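# Seat the blender jar on its base and start it

## Task

Put the blender jar onto its motor base so that the jar's square foot sits fully down over the square pad on top of the base, then switch the blender on with the round START key on the base's sloped front. The key only responds while the jar is seated: one press turns the blender on and lights the green lamp next to the key, while a second press or lifting the jar turns it off. It is done when the jar is seated, the lamp is lit, the base stands upright on the table, and the hand has released everything and moved away.

## Robot and tools

ROBOT. One six-joint arm carrying a five-fingered right hand. Cameras: cam_head_left and cam_head_right (504x504 px) and cam_wrist (616x616 px). show_instructions displays the scene's reference image(s) and moves nothing.

FRAMES. Reported poses are in the scene frame: origin on the table surface under the arm's base, +z up, +y to the left when facing along +x. Positions are in metres, orientation is a wxyz quaternion, and velocities are in m/s and rad/s. The printed position can be slightly off, more so at long reach. Motion commands use the hand point's own axes instead. The hand point sits 0.05 m in front of the palm, where the index pad meets the thumb tip in a pinch. Its +z runs along the straightened fingers, +y points out of the palm, and +x runs across the palm toward the little finger. Straight fingers extend 0.06-0.07 m past it along +z. A wrist bracket on the little-finger side protrudes 0.03 m beyond the point along +y and 0.11 m across the palm, and it can collide with things.

THE ROW. Both execute_actions and move take rows of 14 numbers, each in [-1, 1], in this order: dx, dy, dz, rx, ry, rz, little, ring, middle, index, thumb_bend, thumb_turn, force_limit, speed. The first six are an offset, not a pose. They are measured in the hand point's axes from its pose in the most recent result that showed it; before any such result, and for later calls within one reply, they count from where the robot currently is. A value of 1.0 equals 0.6 m or 180 degrees. rx, ry, rz form a single rotation vector. Every row in a list is counted from that same base, not from the row before it. All zeros drives the hand back to that base; it is not a pause. The next six are absolute finger targets: +1 is straight or open, -1 is fully curled or closed. For thumb_turn, +1 puts the thumb beside the palm and -1 puts it in front, facing the fingers. A pinch is roughly index -0.22, thumb_bend -0.75, thumb_turn -0.57. force_limit maps linearly from about 0 N at -1 to 10 N at +1 at the fingertip (15 N for both thumb motors), and it only stops closing motors. speed maps from nearly zero at -1 to full at +1, where full travel takes 0.6 s. Close at -0.9 or slower for a gentle grip. A wrap grasp with the thumb turned in front fits objects 0.035-0.08 m wide; turn the thumb before reaching the object.

TOOLS.
- execute_actions: {"actions": [...], "pictures": bool}. An empty list only reports the state. One action has "rows" (1-15 rows) and "steps" (up to 15, default 15, each step 1/30 s). Each row is used for one step, and the last row repeats to fill the remaining steps. A wait is {"steps": n} with n up to 300, counted from the previous result, so your thinking time is included. A refused call sends nothing.
- move: "target" is one 14-number row as above. It gives a straight path lasting 0.5-10 s, and the hand values are sent at the start. "speed" is in m/s, from 0.002 to 0.5 (default 0.25); turning is capped at twice that in rad/s. "stop_force" is optional, 13-80 N, and is allowed only after 0.2 s of scene time. It ends the path when the wrist senses that much added push against the direction of travel; the hand then steps back two control steps and holds. Use it only on non-turning moves at very low speed, and omit it when moving away from a surface. The path does not avoid obstacles.
- wait: "seconds" from 0 to 10; nothing new is sent while it runs.
- zoom_image: "camera" plus "region" [x0, y0, x1, y1] in image pixels, measured from the top-left corner, at most 504x504.
- finished_scene: "scene" is the current scene number. It cannot be undone.

RESULTS. The state line shows the hand point pose and velocities. "Wrist force" and "Wrist torque" are in the hand's axes; pressing on a surface gives a force pointing back toward the arm. Readings carry noise (up to about 3.4 N) and a fixed offset (up to about 5.5 N), and each axis saturates near 100 N. hand_measured, hand_stopped_by (moving, target, force, stalled or fault) and hand_load_n list six values in motor order. A load near 0 means the grip was lost. "Hand target" shows where the controller is currently driving. "pose unreachable" and HELD mean the clearance check altered or blocked a step. The move line reports how the move ended: done, contact, held, off_target, moving or fault. limits=paced means the pose was clipped; limits=held means some steps were blocked, and the arm may then lurch. MOTOR HOT appears from 70 °C, and at 85 °C an OVER-TEMPERATURE FAULT brakes the arm until it cools.

BEHAVIOUR. Each step's commanded pose is clipped to within 100 mm and 16 degrees of the measured pose, and motion lags about 0.17 s behind commands. Far targets therefore need follow-up commands based on the reported pose. Fingers keep moving to their targets after an action ends, then lock. Resending the same values keeps a grip. To loosen, send a target more open than hand_measured.

AVOID. The arm is stiff, so aim only slightly past a contact or use slow stop_force moves. Joint torque over the limits (shoulder 310, elbow 141, wrists 50.7 N m) or 150 N on the arm causes a 10 s fault stop. Avoid drops, slips, slams, hard pushes, tipping the base, or anything leaving the table. Loose objects may occasionally get nudged.

Each tool is called after ">>>" as name(argument=value, ...), one argument or row to a line, values as JSON.

Reference images:

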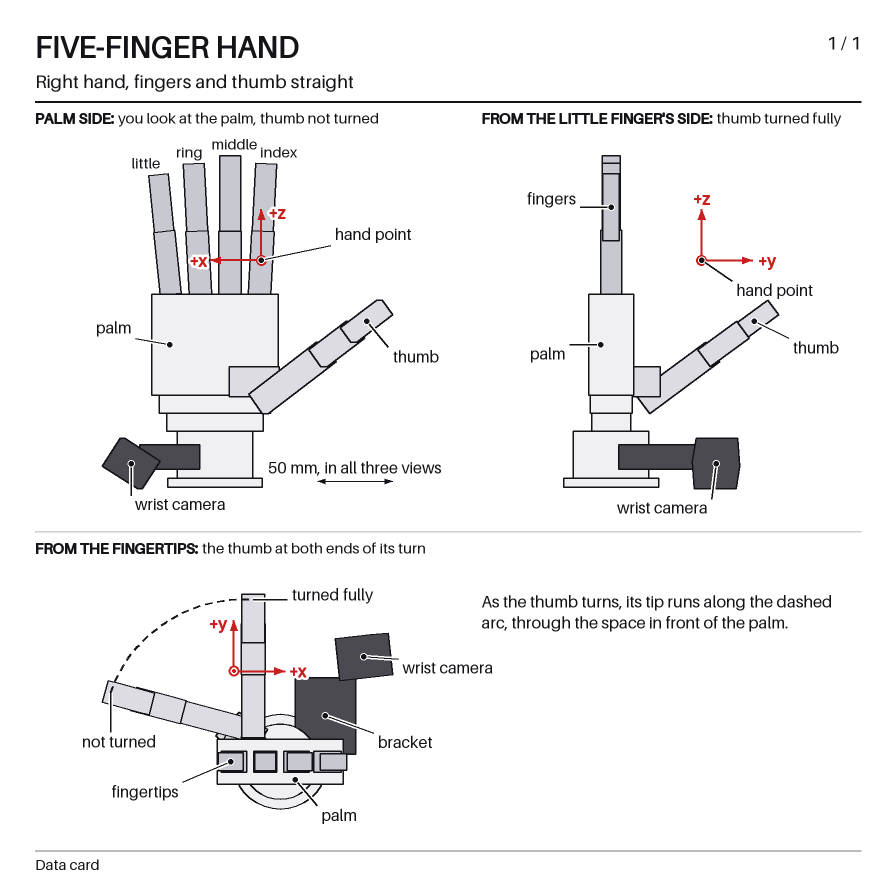

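## Session

>>> execute_actions(
  actions=[],
)

Scene clock: 0.00 s of 6600.00 s.
end_effector_position=(+1.1981, +0.3880, +0.1489) hand_measured=(+1.000, +1.000, +1.000, +1.000, +1.000, +1.000) hand_load_n=(+0.0, +0.0, +0.0, +0.0, +0.0, +0.0) hand_stopped_by=(target, target, target, target, target, target) hand_force_limit=0.00 hand_speed=-0.80 end_effector_quat_wxyz=(+0.281, +0.456, +0.709, +0.459) end_effector_velocity=(-0.000, -0.000, +0.001) end_effector_angular_velocity=(-0.000, -0.000, -0.001)
Joint positions: [ 0.126 -0.568  1.029 -0.002  1.285 -0.12 ]
Joint velocities: [-0.    -0.001  0.     0.     0.001  0.   ]
Wrist force (N, on the end effector, along its own x y z axes, offset not removed): no reading
Wrist torque (N m, same axes, about the end effector's origin, offset not removed): no reading
Hand target: +1.198, +0.388, +0.149; +0.281, +0.456, +0.709, +0.459

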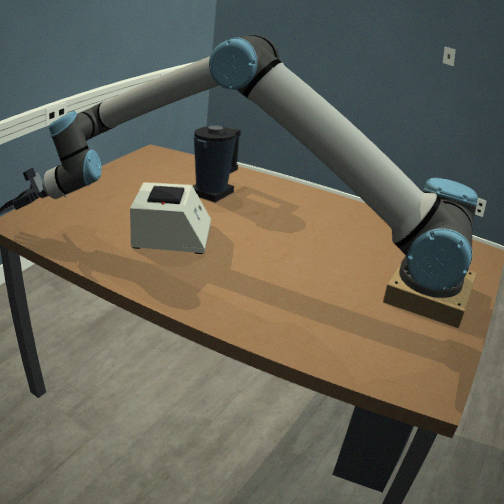

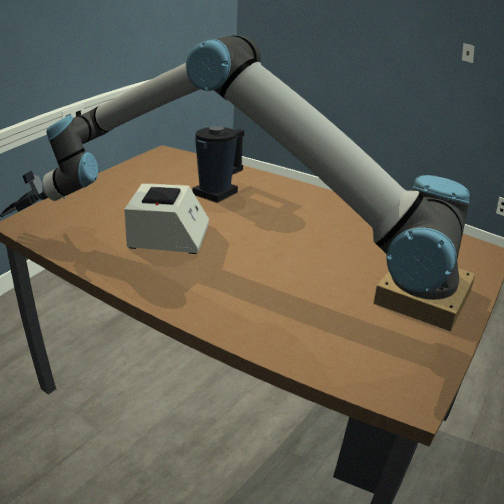

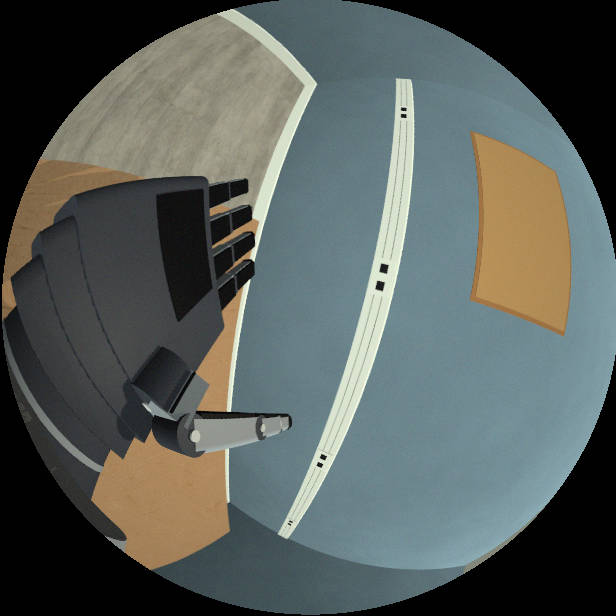

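>>> zoom_image(
  camera="cam_head_left",
  region=[100, 100, 280, 280],
)

Region (100, 100, 280, 280) of cam_head_left's 504x504 image, scaled by 2.800, with more detail than that image has.

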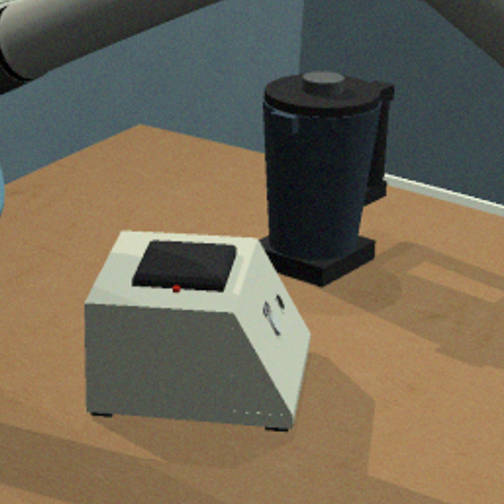

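>>> move(
  target=[-0.33,0.25,-1,0.361,0,0,1,1,1,1,1,1,0,0],
  speed=0.3,
)

Scene clock: 9.10 s of 6600.00 s.
end_effector_position=(+0.8512, -0.0023, +0.5342) hand_measured=(+1.000, +1.000, +1.000, +1.000, +1.000, +1.000) hand_load_n=(+0.0, +0.0, +0.0, +0.0, +0.0, +0.0) hand_stopped_by=(target, target, target, target, target, target) hand_force_limit=0.00 hand_speed=0.00 end_effector_quat_wxyz=(-0.007, +0.536, +0.844, +0.006) end_effector_velocity=(-0.001, -0.001, +0.002) end_effector_angular_velocity=(-0.002, +0.003, +0.000)
Joint positions: [-0.231 -1.026  0.959  1.649  1.559 -0.665]
Joint velocities: [-0.001 -0.001 -0.001  0.005  0.002 -0.001]
Wrist force (N, on the end effector, along its own x y z axes, offset not removed): [2.2 -2.7 0.8]
Wrist torque (N m, same axes, about the end effector's origin, offset not removed): [-0.48 -0.18 0.26]
Hand target: +0.851, -0.002, +0.534; -0.007, +0.536, +0.844, +0.006
Off the commanded pose: 0.001 m, 0 deg.
After step 90, 3.33 s passed at rest.
move: done

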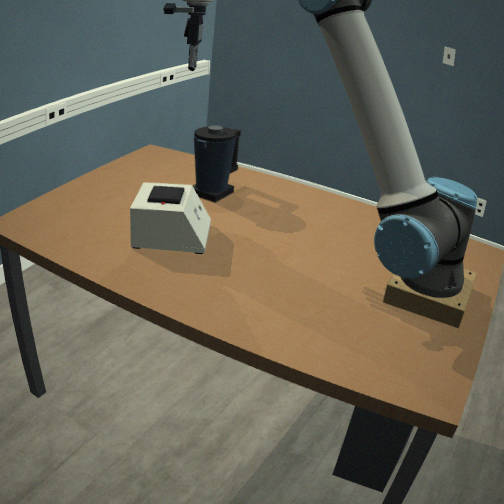

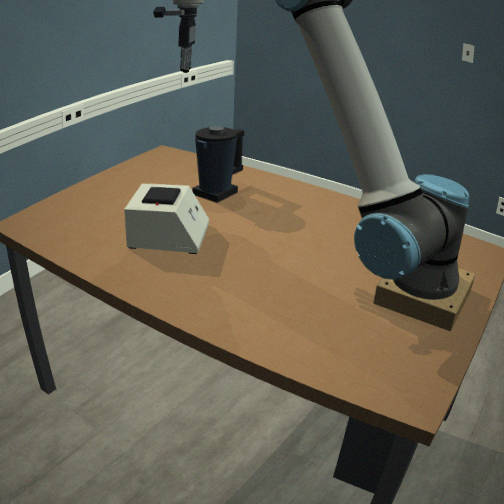

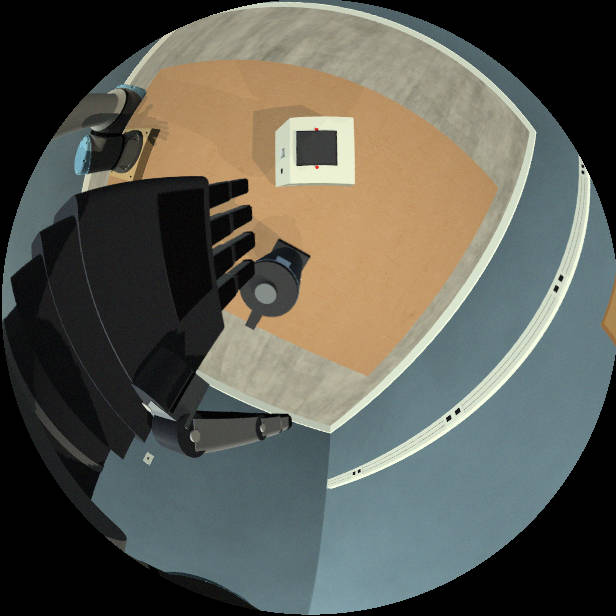

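>>> move(
  target=[-0.273,-0.59,0.3,-0.486,0.308,0.486,1,1,1,1,1,1,0,0],
  speed=0.3,
)

Scene clock: 26.07 s of 6600.00 s.
end_effector_position=(+0.5991, -0.2982, +0.3512) hand_measured=(+1.000, +1.000, +1.000, +1.000, +1.000, +1.000) hand_load_n=(+0.0, +0.0, +0.0, +0.0, +0.0, +0.0) hand_stopped_by=(target, target, target, target, target, target) hand_force_limit=0.00 hand_speed=0.00 end_effector_quat_wxyz=(-0.006, +0.710, -0.006, +0.705) end_effector_velocity=(-0.000, +0.000, -0.002) end_effector_angular_velocity=(+0.006, -0.010, -0.006)
Joint positions: [-1.064 -1.716  2.347 -0.611  0.512  1.566]
Joint velocities: [ 0.001 -0.001  0.011 -0.031  0.007  0.024]
Wrist force (N, on the end effector, along its own x y z axes, offset not removed): [1.8 -5.6 1.3]
Wrist torque (N m, same axes, about the end effector's origin, offset not removed): [-1.18 -0.16 0.49]
Hand target: +0.599, -0.298, +0.351; -0.006, +0.709, -0.006, +0.705
Off the commanded pose: 0.001 m, 0 deg.
After step 90, 9.43 s passed at rest.
move: done

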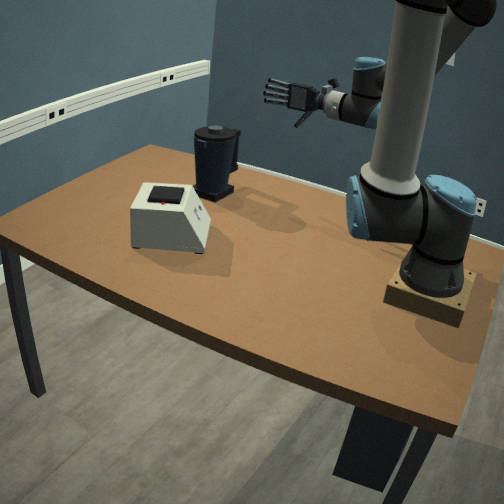

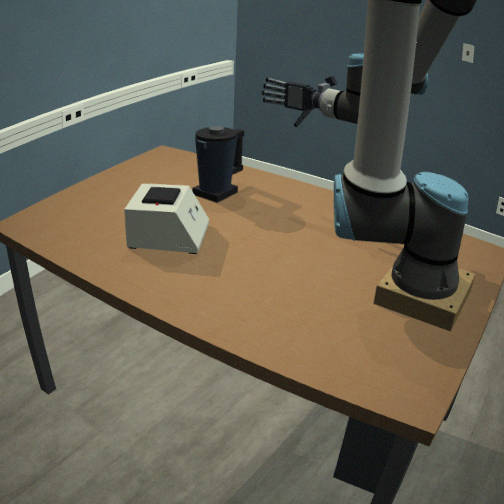

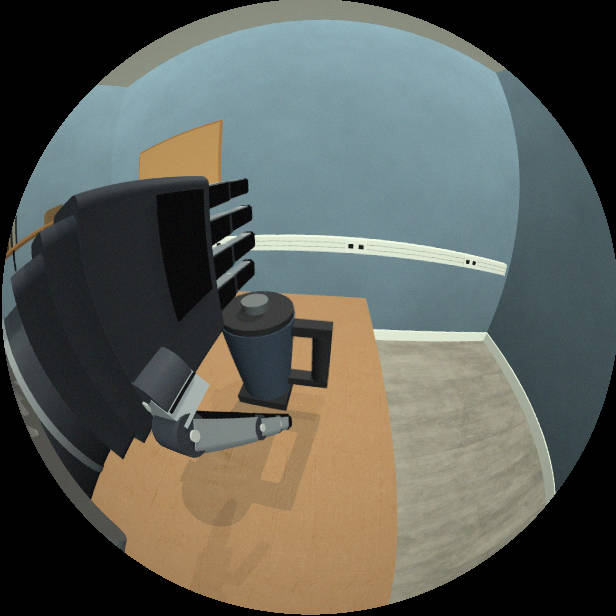

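>>> move(
  target=[-0.37,0.1,0.1,0,0,0,1,1,1,1,1,-1,0,0],
)

>>> zoom_image(
  camera="cam_head_right",
  region=[170, 90, 350, 270],
)

Scene clock: 31.07 s of 6600.00 s.
end_effector_position=(+0.6574, -0.3543, +0.1277) hand_measured=(+1.000, +1.000, +1.000, +1.000, +1.000, -1.000) hand_load_n=(+0.0, +0.0, +0.0, +0.0, +0.0, +0.0) hand_stopped_by=(target, target, target, target, target, target) hand_force_limit=0.00 hand_speed=0.00 end_effector_quat_wxyz=(-0.006, +0.710, -0.006, +0.705) end_effector_velocity=(+0.001, -0.001, +0.000) end_effector_angular_velocity=(-0.001, -0.001, -0.000)
Joint positions: [-1.015 -1.188  2.344 -1.136  0.562  1.568]
Joint velocities: [ 0.     0.002 -0.002 -0.002  0.     0.001]
Wrist force (N, on the end effector, along its own x y z axes, offset not removed): [0.5 2.0 -0.4]
Wrist torque (N m, same axes, about the end effector's origin, offset not removed): [0.16 0.08 0.55]
Hand target: +0.657, -0.354, +0.128; -0.006, +0.710, -0.006, +0.705
Off the commanded pose: 0.000 m, 0 deg.
After step 90, 0.33 s passed at rest.
move: done

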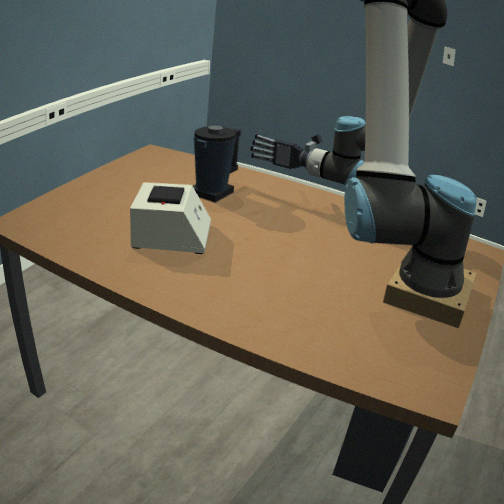

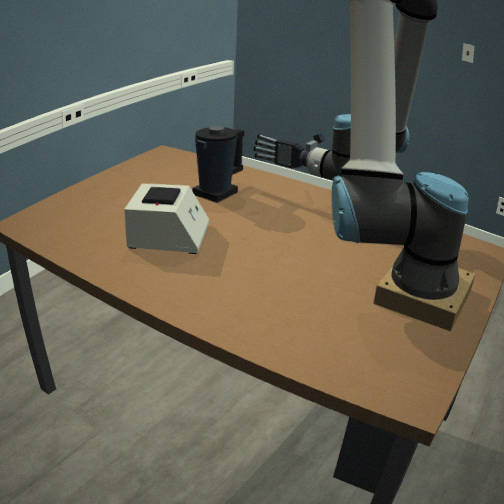

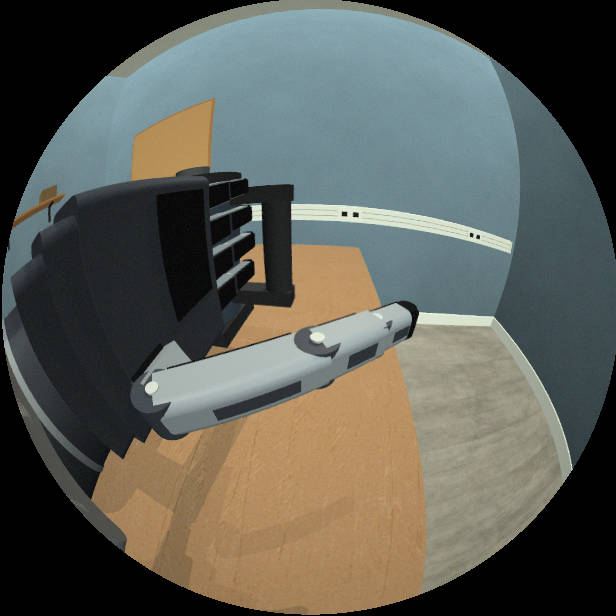

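Region (170, 90, 350, 270) of cam_head_right's 504x504 image, scaled by 2.800, with more detail than that image has.

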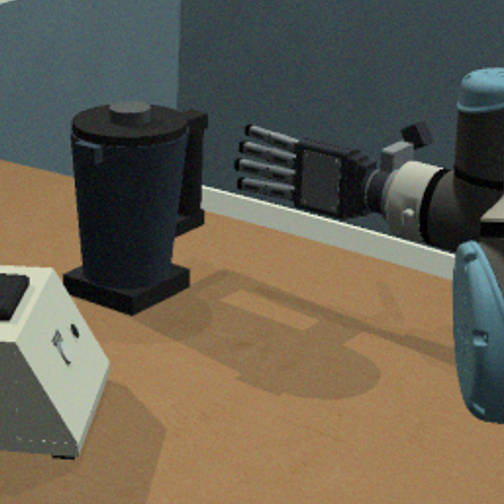

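>>> move(
  target=[-0.05,-0.042,0.1,0,0,0,1,1,1,1,1,-1,0,0],
  speed=0.1,
)

Scene clock: 34.67 s of 6600.00 s.
end_effector_position=(+0.7170, -0.3287, +0.0978) hand_measured=(+1.000, +1.000, +1.000, +1.000, +1.000, -1.000) hand_load_n=(+0.0, +0.0, +0.0, +0.0, +0.0, +0.0) hand_stopped_by=(target, target, target, target, target, target) hand_force_limit=0.00 hand_speed=0.00 end_effector_quat_wxyz=(-0.006, +0.710, -0.006, +0.705) end_effector_velocity=(+0.002, -0.000, +0.000) end_effector_angular_velocity=(-0.002, -0.001, +0.000)
Joint positions: [-0.882 -1.095  2.278 -1.168  0.694  1.572]
Joint velocities: [ 0.003  0.002 -0.003 -0.001  0.003  0.   ]
Wrist force (N, on the end effector, along its own x y z axes, offset not removed): [6.2 -5.1 2.4]
Wrist torque (N m, same axes, about the end effector's origin, offset not removed): [-1.11 -1.02 0.68]
Hand target: +0.717, -0.329, +0.098; -0.006, +0.710, -0.006, +0.705
Off the commanded pose: 0.000 m, 0 deg.
move: done

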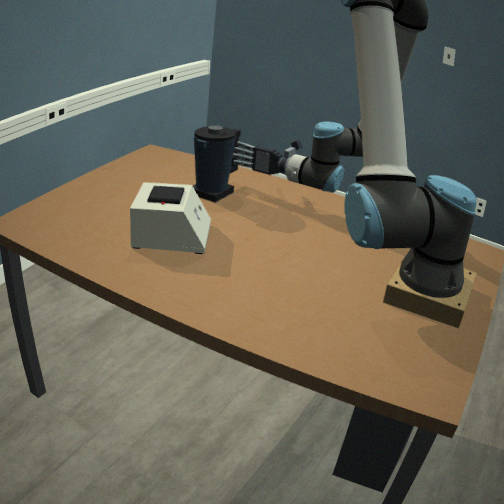

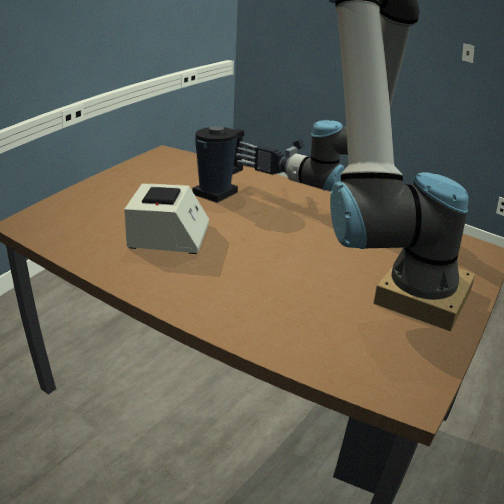

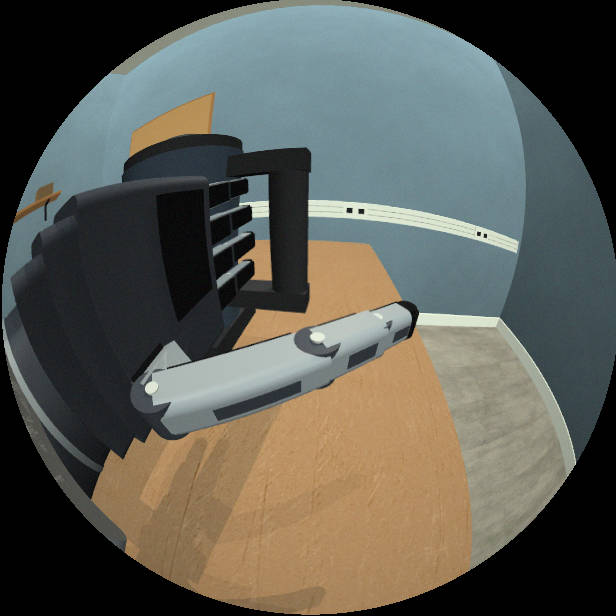

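>>> move(
  target=[0,0.012,0.08,0,0,0,1,1,1,1,1,-1,0,0],
  speed=0.04,
  stop_force=13,
)

Scene clock: 38.80 s of 6600.00 s.
end_effector_position=(+0.7649, -0.3359, +0.0973) hand_measured=(+1.000, +1.000, +1.000, +1.000, +1.000, -1.000) hand_load_n=(+0.0, +0.0, +0.0, +0.0, +0.0, +0.0) hand_stopped_by=(target, target, target, target, target, target) hand_force_limit=0.00 hand_speed=0.00 end_effector_quat_wxyz=(-0.006, +0.709, -0.006, +0.705) end_effector_velocity=(+0.002, -0.001, +0.001) end_effector_angular_velocity=(-0.001, -0.001, -0.001)
Joint positions: [-0.822 -1.054  2.189 -1.12   0.754  1.574]
Joint velocities: [ 0.002  0.001 -0.005  0.002  0.003 -0.   ]
Wrist force (N, on the end effector, along its own x y z axes, offset not removed): [4.3 -1.4 -2.0]
Wrist torque (N m, same axes, about the end effector's origin, offset not removed): [-0.05 -0.48 0.68]
Hand target: +0.765, -0.336, +0.097; -0.006, +0.709, -0.006, +0.705
Off the commanded pose: 0.000 m, 0 deg.
move: done

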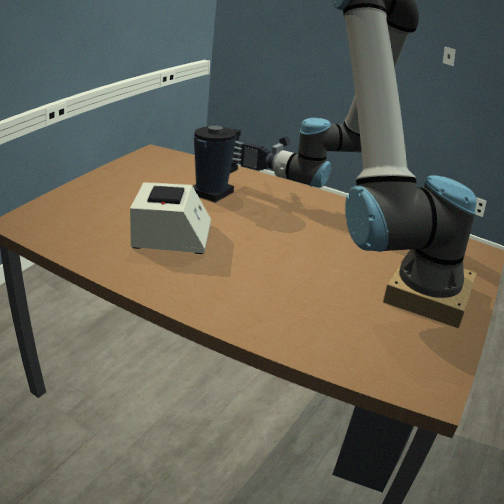

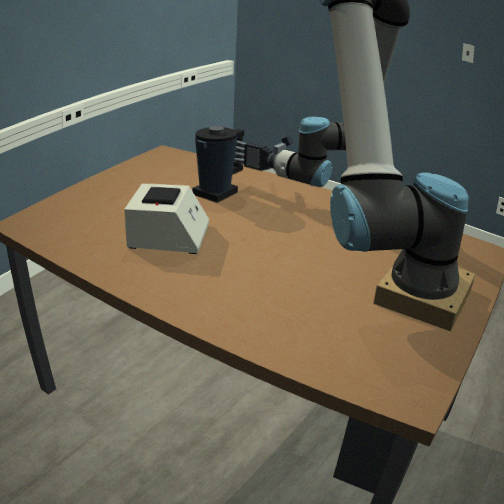

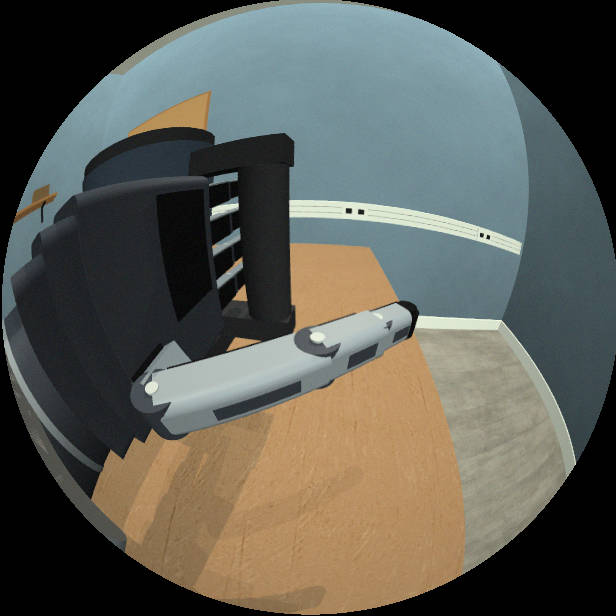

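Fingers are in. Advance further.

>>> move(
  target=[0,0,0.07,0,0,0,1,1,1,1,1,-1,0,0],
  speed=0.03,
  stop_force=13,
)

Scene clock: 42.40 s of 6600.00 s.
end_effector_position=(+0.8067, -0.3359, +0.0970) hand_measured=(+1.000, +1.000, +1.000, +1.000, +1.000, -1.000) hand_load_n=(+0.0, +0.0, +0.0, +0.0, +0.0, +0.0) hand_stopped_by=(target, target, target, target, target, target) hand_force_limit=0.00 hand_speed=0.00 end_effector_quat_wxyz=(-0.006, +0.709, -0.006, +0.705) end_effector_velocity=(+0.002, -0.000, -0.001) end_effector_angular_velocity=(+0.001, +0.001, +0.000)
Joint positions: [-0.77  -1.02   2.115 -1.081  0.807  1.575]
Joint velocities: [ 0.002  0.004 -0.004  0.002  0.002 -0.   ]
Wrist force (N, on the end effector, along its own x y z axes, offset not removed): [5.9 -3.0 3.3]
Wrist torque (N m, same axes, about the end effector's origin, offset not removed): [-0.75 -0.84 0.68]
Hand target: +0.807, -0.336, +0.097; -0.006, +0.709, -0.006, +0.705
Off the commanded pose: 0.000 m, 0 deg.
move: done

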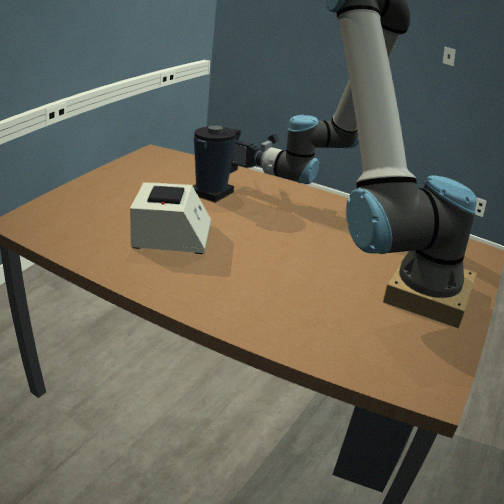

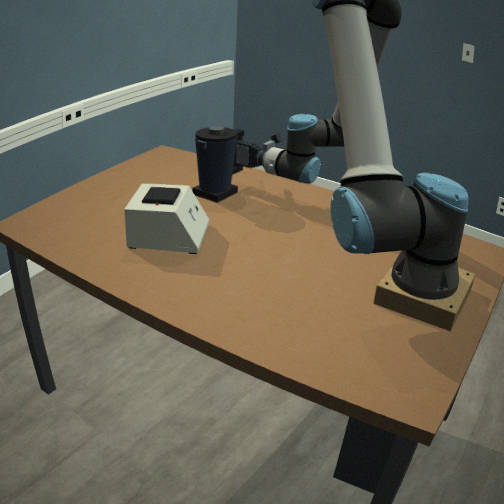

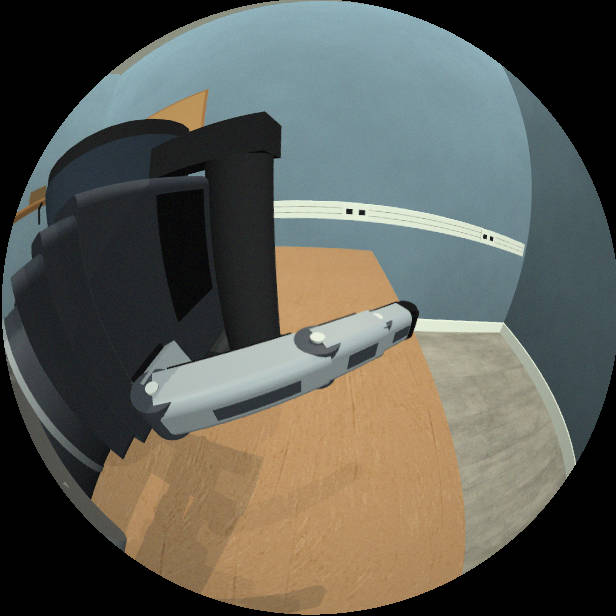

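>>> move(
  target=[0,0,0.03,0,0,0,1,1,1,1,1,-1,0,0],
  speed=0.02,
  stop_force=13,
)

>>> move(
  target=[0,0,0,0,0,0,-1,-1,-1,-1,-1,-1,1,-0.5],
)

Scene clock: 45.47 s of 6600.00 s.
end_effector_position=(+0.8246, -0.3359, +0.0969) hand_measured=(+1.000, +1.000, +1.000, +1.000, +1.000, -1.000) hand_load_n=(+0.0, +0.0, +0.0, +0.0, +0.0, +0.0) hand_stopped_by=(target, target, target, target, target, target) hand_force_limit=0.00 hand_speed=0.00 end_effector_quat_wxyz=(-0.006, +0.709, -0.006, +0.705) end_effector_velocity=(+0.001, +0.000, -0.001) end_effector_angular_velocity=(+0.000, +0.001, -0.000)
Joint positions: [-0.749 -1.005  2.082 -1.064  0.828  1.575]
Joint velocities: [ 0.002  0.001 -0.002  0.002  0.002 -0.   ]
Wrist force (N, on the end effector, along its own x y z axes, offset not removed): [2.4 -5.6 -2.1]
Wrist torque (N m, same axes, about the end effector's origin, offset not removed): [-0.67 -0.02 0.43]
Hand target: +0.825, -0.336, +0.097; -0.006, +0.709, -0.006, +0.705
Off the commanded pose: 0.000 m, 0 deg.
move: done

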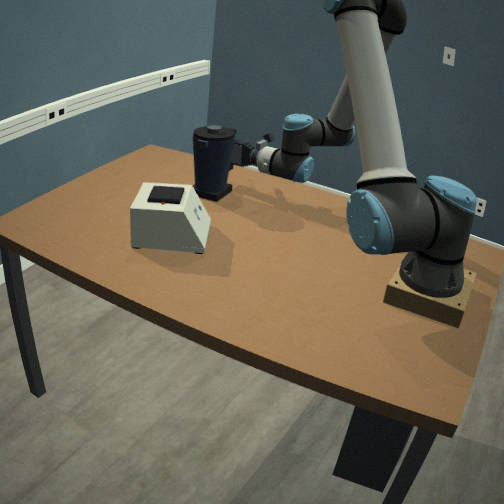

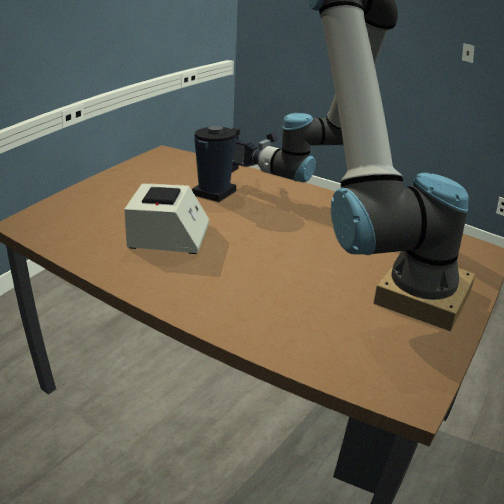

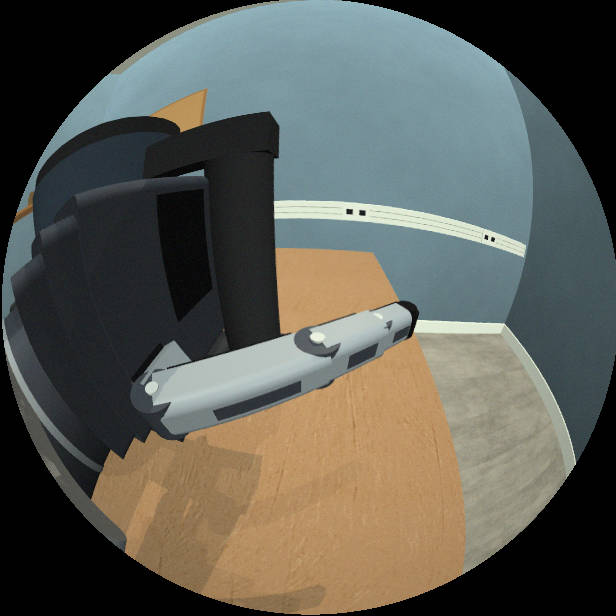

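Scene clock: 48.00 s of 6600.00 s.
end_effector_position=(+0.8245, -0.3359, +0.0969) hand_measured=(-0.862, -0.848, -0.590, -0.842, -0.042, -1.000) hand_load_n=(+11.5, +11.0, +11.0, +10.0, +15.5, +2.0) hand_stopped_by=(force, force, force, force, force, target) hand_force_limit=1.00 hand_speed=-0.50 end_effector_quat_wxyz=(-0.006, +0.709, -0.006, +0.705) end_effector_velocity=(-0.001, +0.001, -0.001) end_effector_angular_velocity=(+0.001, +0.001, +0.000)
Joint positions: [-0.749 -1.005  2.082 -1.064  0.828  1.575]
Joint velocities: [ 0.    -0.     0.002  0.    -0.    -0.001]
Wrist force (N, on the end effector, along its own x y z axes, offset not removed): [-1.9 -0.6 3.4]
Wrist torque (N m, same axes, about the end effector's origin, offset not removed): [-0.37 -0.03 -0.47]
Hand target: +0.825, -0.336, +0.097; -0.006, +0.709, -0.006, +0.705
Off the commanded pose: 0.000 m, 0 deg.
move: done

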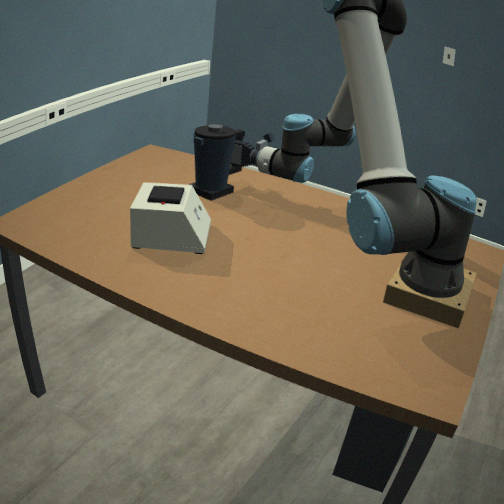

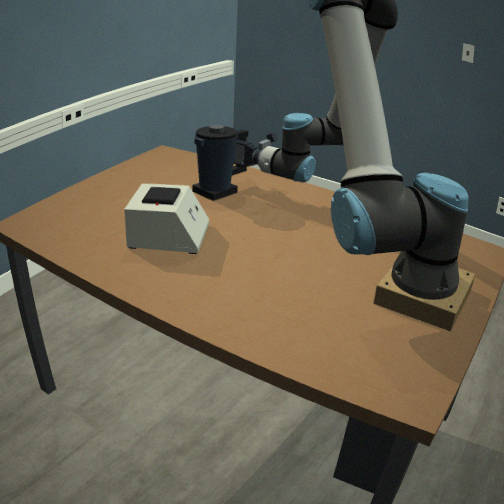

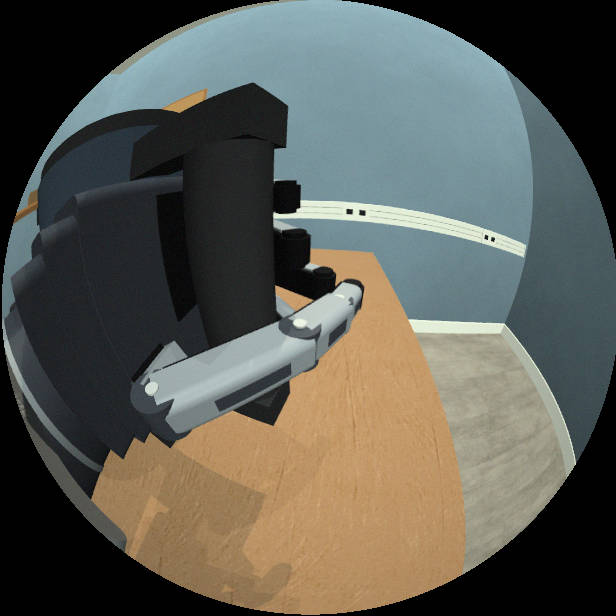

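>>> move(
  target=[0.33,0,0,0,0,0,-1,-1,-1,-1,-1,-1,1,-0.5],
  speed=0.1,
)

Scene clock: 52.27 s of 6600.00 s.
end_effector_position=(+0.8261, -0.3394, +0.2947) hand_measured=(-0.862, -0.848, -0.590, -0.842, -0.042, -1.000) hand_load_n=(+11.5, +11.0, +11.0, +10.0, +15.5, +2.0) hand_stopped_by=(force, force, force, force, force, target) hand_force_limit=1.00 hand_speed=-0.50 end_effector_quat_wxyz=(-0.006, +0.709, -0.006, +0.705) end_effector_velocity=(+0.000, -0.000, +0.001) end_effector_angular_velocity=(-0.001, +0.001, +0.000)
Joint positions: [-0.75  -1.286  2.005 -0.705  0.827  1.575]
Joint velocities: [-0.    -0.001 -0.002  0.004 -0.    -0.002]
Wrist force (N, on the end effector, along its own x y z axes, offset not removed): [-4.2 -1.1 -4.1]
Wrist torque (N m, same axes, about the end effector's origin, offset not removed): [0.09 -0.48 -0.59]
Hand target: +0.826, -0.339, +0.295; -0.006, +0.709, -0.006, +0.705
Off the commanded pose: 0.000 m, 0 deg.
move: done

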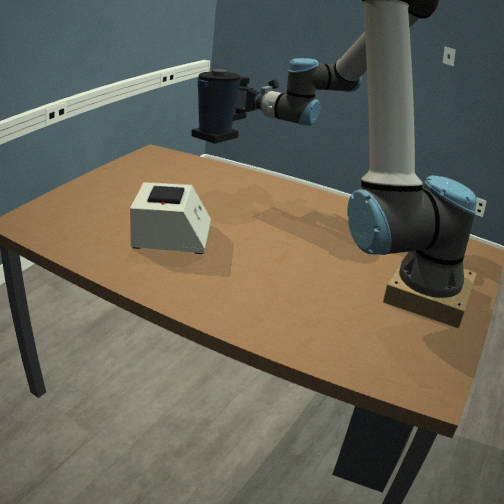

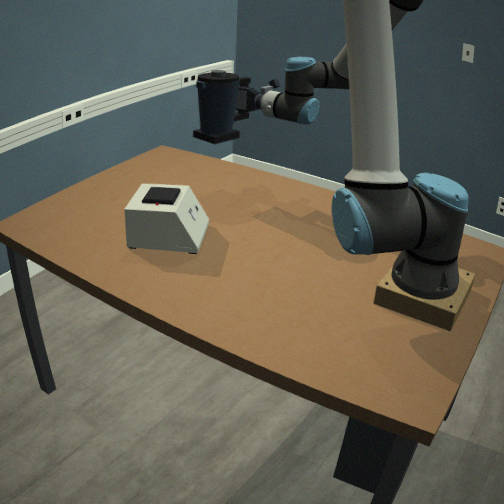

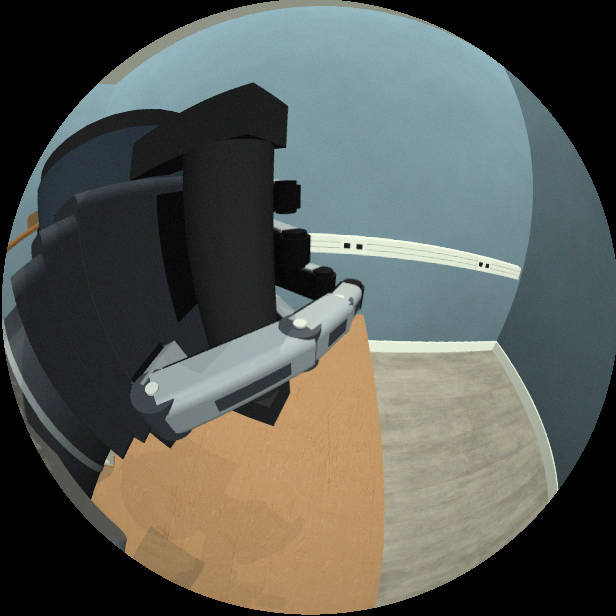

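>>> move(
  target=[0,-0.7,0.107,0.22,0,0,-1,-1,-1,-1,-1,-1,1,-0.5],
  speed=0.15,
)

>>> zoom_image(
  camera="cam_head_left",
  region=[80, 80, 260, 260],
)

>>> zoom_image(
  camera="cam_head_right",
  region=[80, 80, 260, 260],
)

Scene clock: 59.80 s of 6600.00 s.
end_effector_position=(+0.8905, +0.0803, +0.3015) hand_measured=(-0.862, -0.848, -0.590, -0.842, -0.042, -1.000) hand_load_n=(+11.5, +11.0, +11.0, +10.0, +15.5, +2.0) hand_stopped_by=(force, force, force, force, force, target) hand_force_limit=1.00 hand_speed=-0.50 end_effector_quat_wxyz=(-0.246, +0.665, +0.233, +0.665) end_effector_velocity=(+0.000, +0.002, -0.001) end_effector_angular_velocity=(+0.001, +0.002, +0.003)
Joint positions: [-0.344 -1.259  1.96  -0.704  0.542  1.589]
Joint velocities: [ 0.002  0.002 -0.001  0.    -0.001  0.   ]
Wrist force (N, on the end effector, along its own x y z axes, offset not removed): [-3.6 -3.9 0.7]
Wrist torque (N m, same axes, about the end effector's origin, offset not removed): [-0.84 -0.76 -0.67]
Hand target: +0.891, +0.081, +0.302; -0.246, +0.665, +0.233, +0.665
Off the commanded pose: 0.000 m, 0 deg.
After step 90, 1.20 s passed at rest.
move: done

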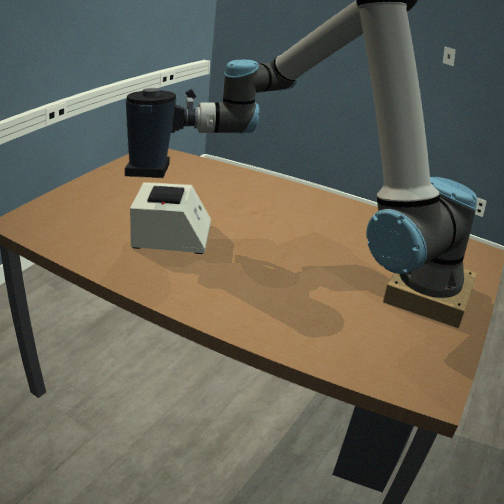

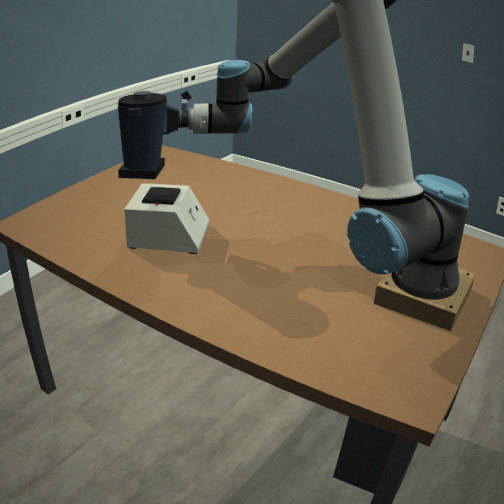

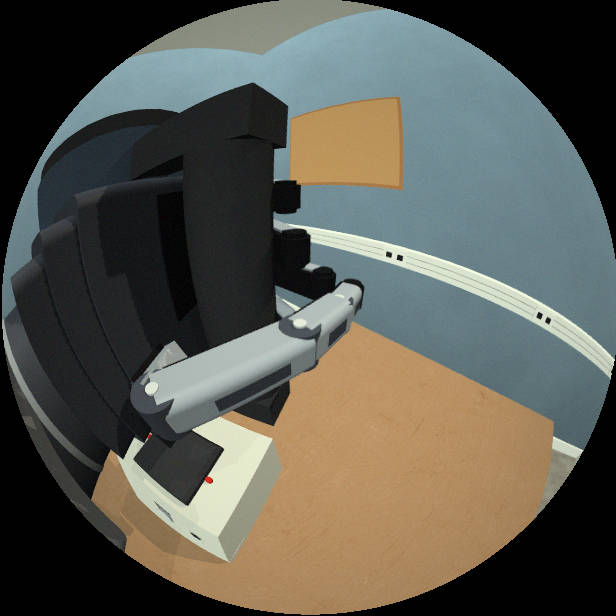

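Region (80, 80, 260, 260) of cam_head_left's 504x504 image, scaled by 2.800, with more detail than that image has.

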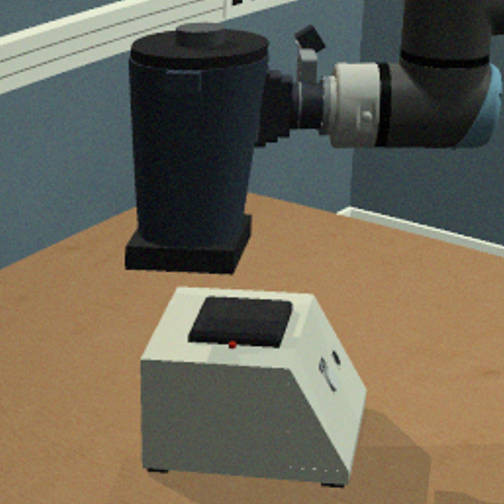

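Region (80, 80, 260, 260) of cam_head_right's 504x504 image, scaled by 2.800, with more detail than that image has.

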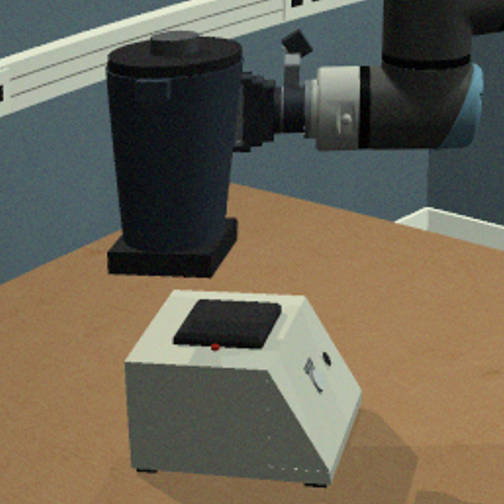

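>>> move(
  target=[-0.09,-0.022,-0.083,0,0,0,-1,-1,-1,-1,-1,-1,1,-0.5],
  speed=0.06,
)

>>> zoom_image(
  camera="cam_head_left",
  region=[110, 140, 230, 260],
)

>>> zoom_image(
  camera="cam_head_right",
  region=[110, 140, 230, 260],
)

Scene clock: 66.07 s of 6600.00 s.
end_effector_position=(+0.8434, +0.0598, +0.2476) hand_measured=(-0.862, -0.848, -0.590, -0.842, -0.042, -1.000) hand_load_n=(+11.5, +11.0, +11.0, +10.0, +15.5, +2.0) hand_stopped_by=(force, force, force, force, force, target) hand_force_limit=1.00 hand_speed=-0.50 end_effector_quat_wxyz=(-0.246, +0.665, +0.233, +0.665) end_effector_velocity=(-0.002, +0.000, -0.002) end_effector_angular_velocity=(+0.002, +0.002, +0.001)
Joint positions: [-0.404 -1.253  2.082 -0.832  0.482  1.589]
Joint velocities: [-0.002  0.     0.005 -0.004 -0.002  0.002]
Wrist force (N, on the end effector, along its own x y z axes, offset not removed): [-7.3 -3.6 3.6]
Wrist torque (N m, same axes, about the end effector's origin, offset not removed): [-0.85 -0.09 -0.73]
Hand target: +0.843, +0.060, +0.247; -0.246, +0.665, +0.233, +0.665
Off the commanded pose: 0.000 m, 0 deg.
After step 90, 1.60 s passed at rest.
move: done

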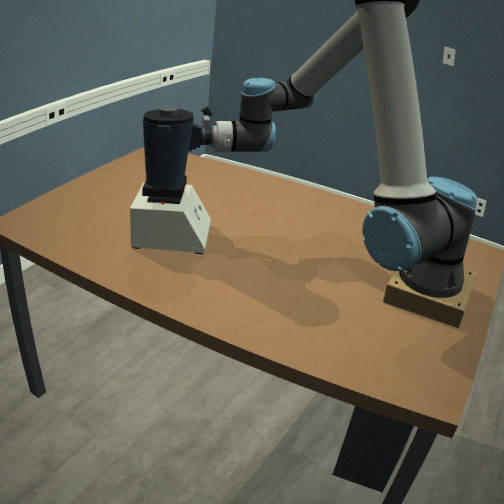

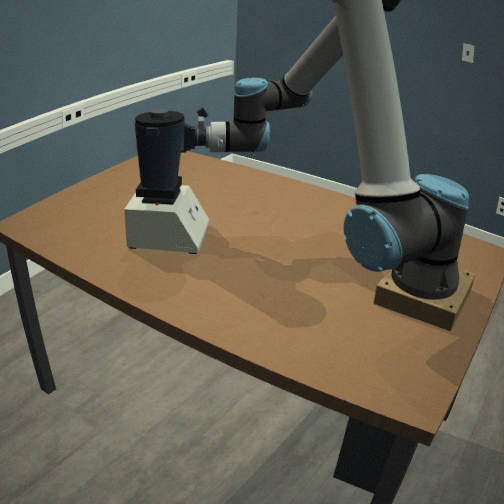

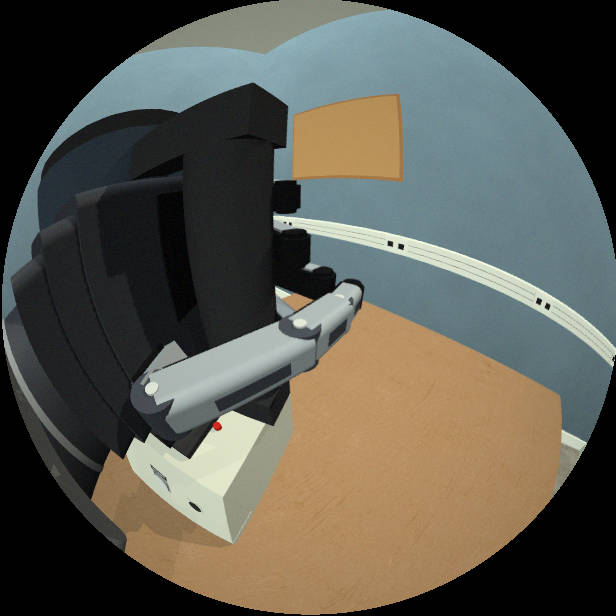

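Region (110, 140, 230, 260) of cam_head_left's 504x504 image, scaled by 4.200, with more detail than that image has.

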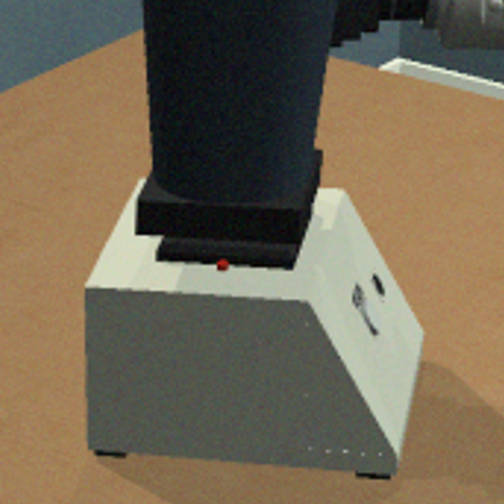

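Region (110, 140, 230, 260) of cam_head_right's 504x504 image, scaled by 4.200, with more detail than that image has.

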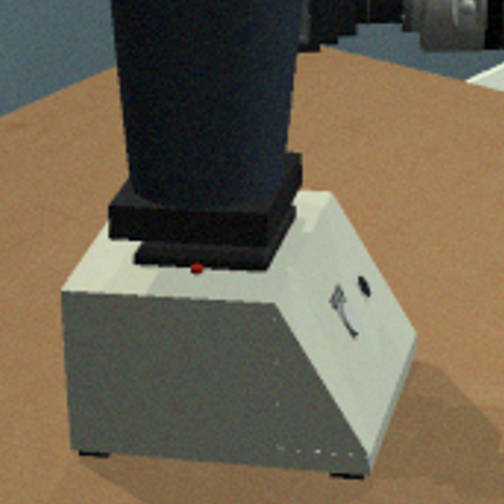

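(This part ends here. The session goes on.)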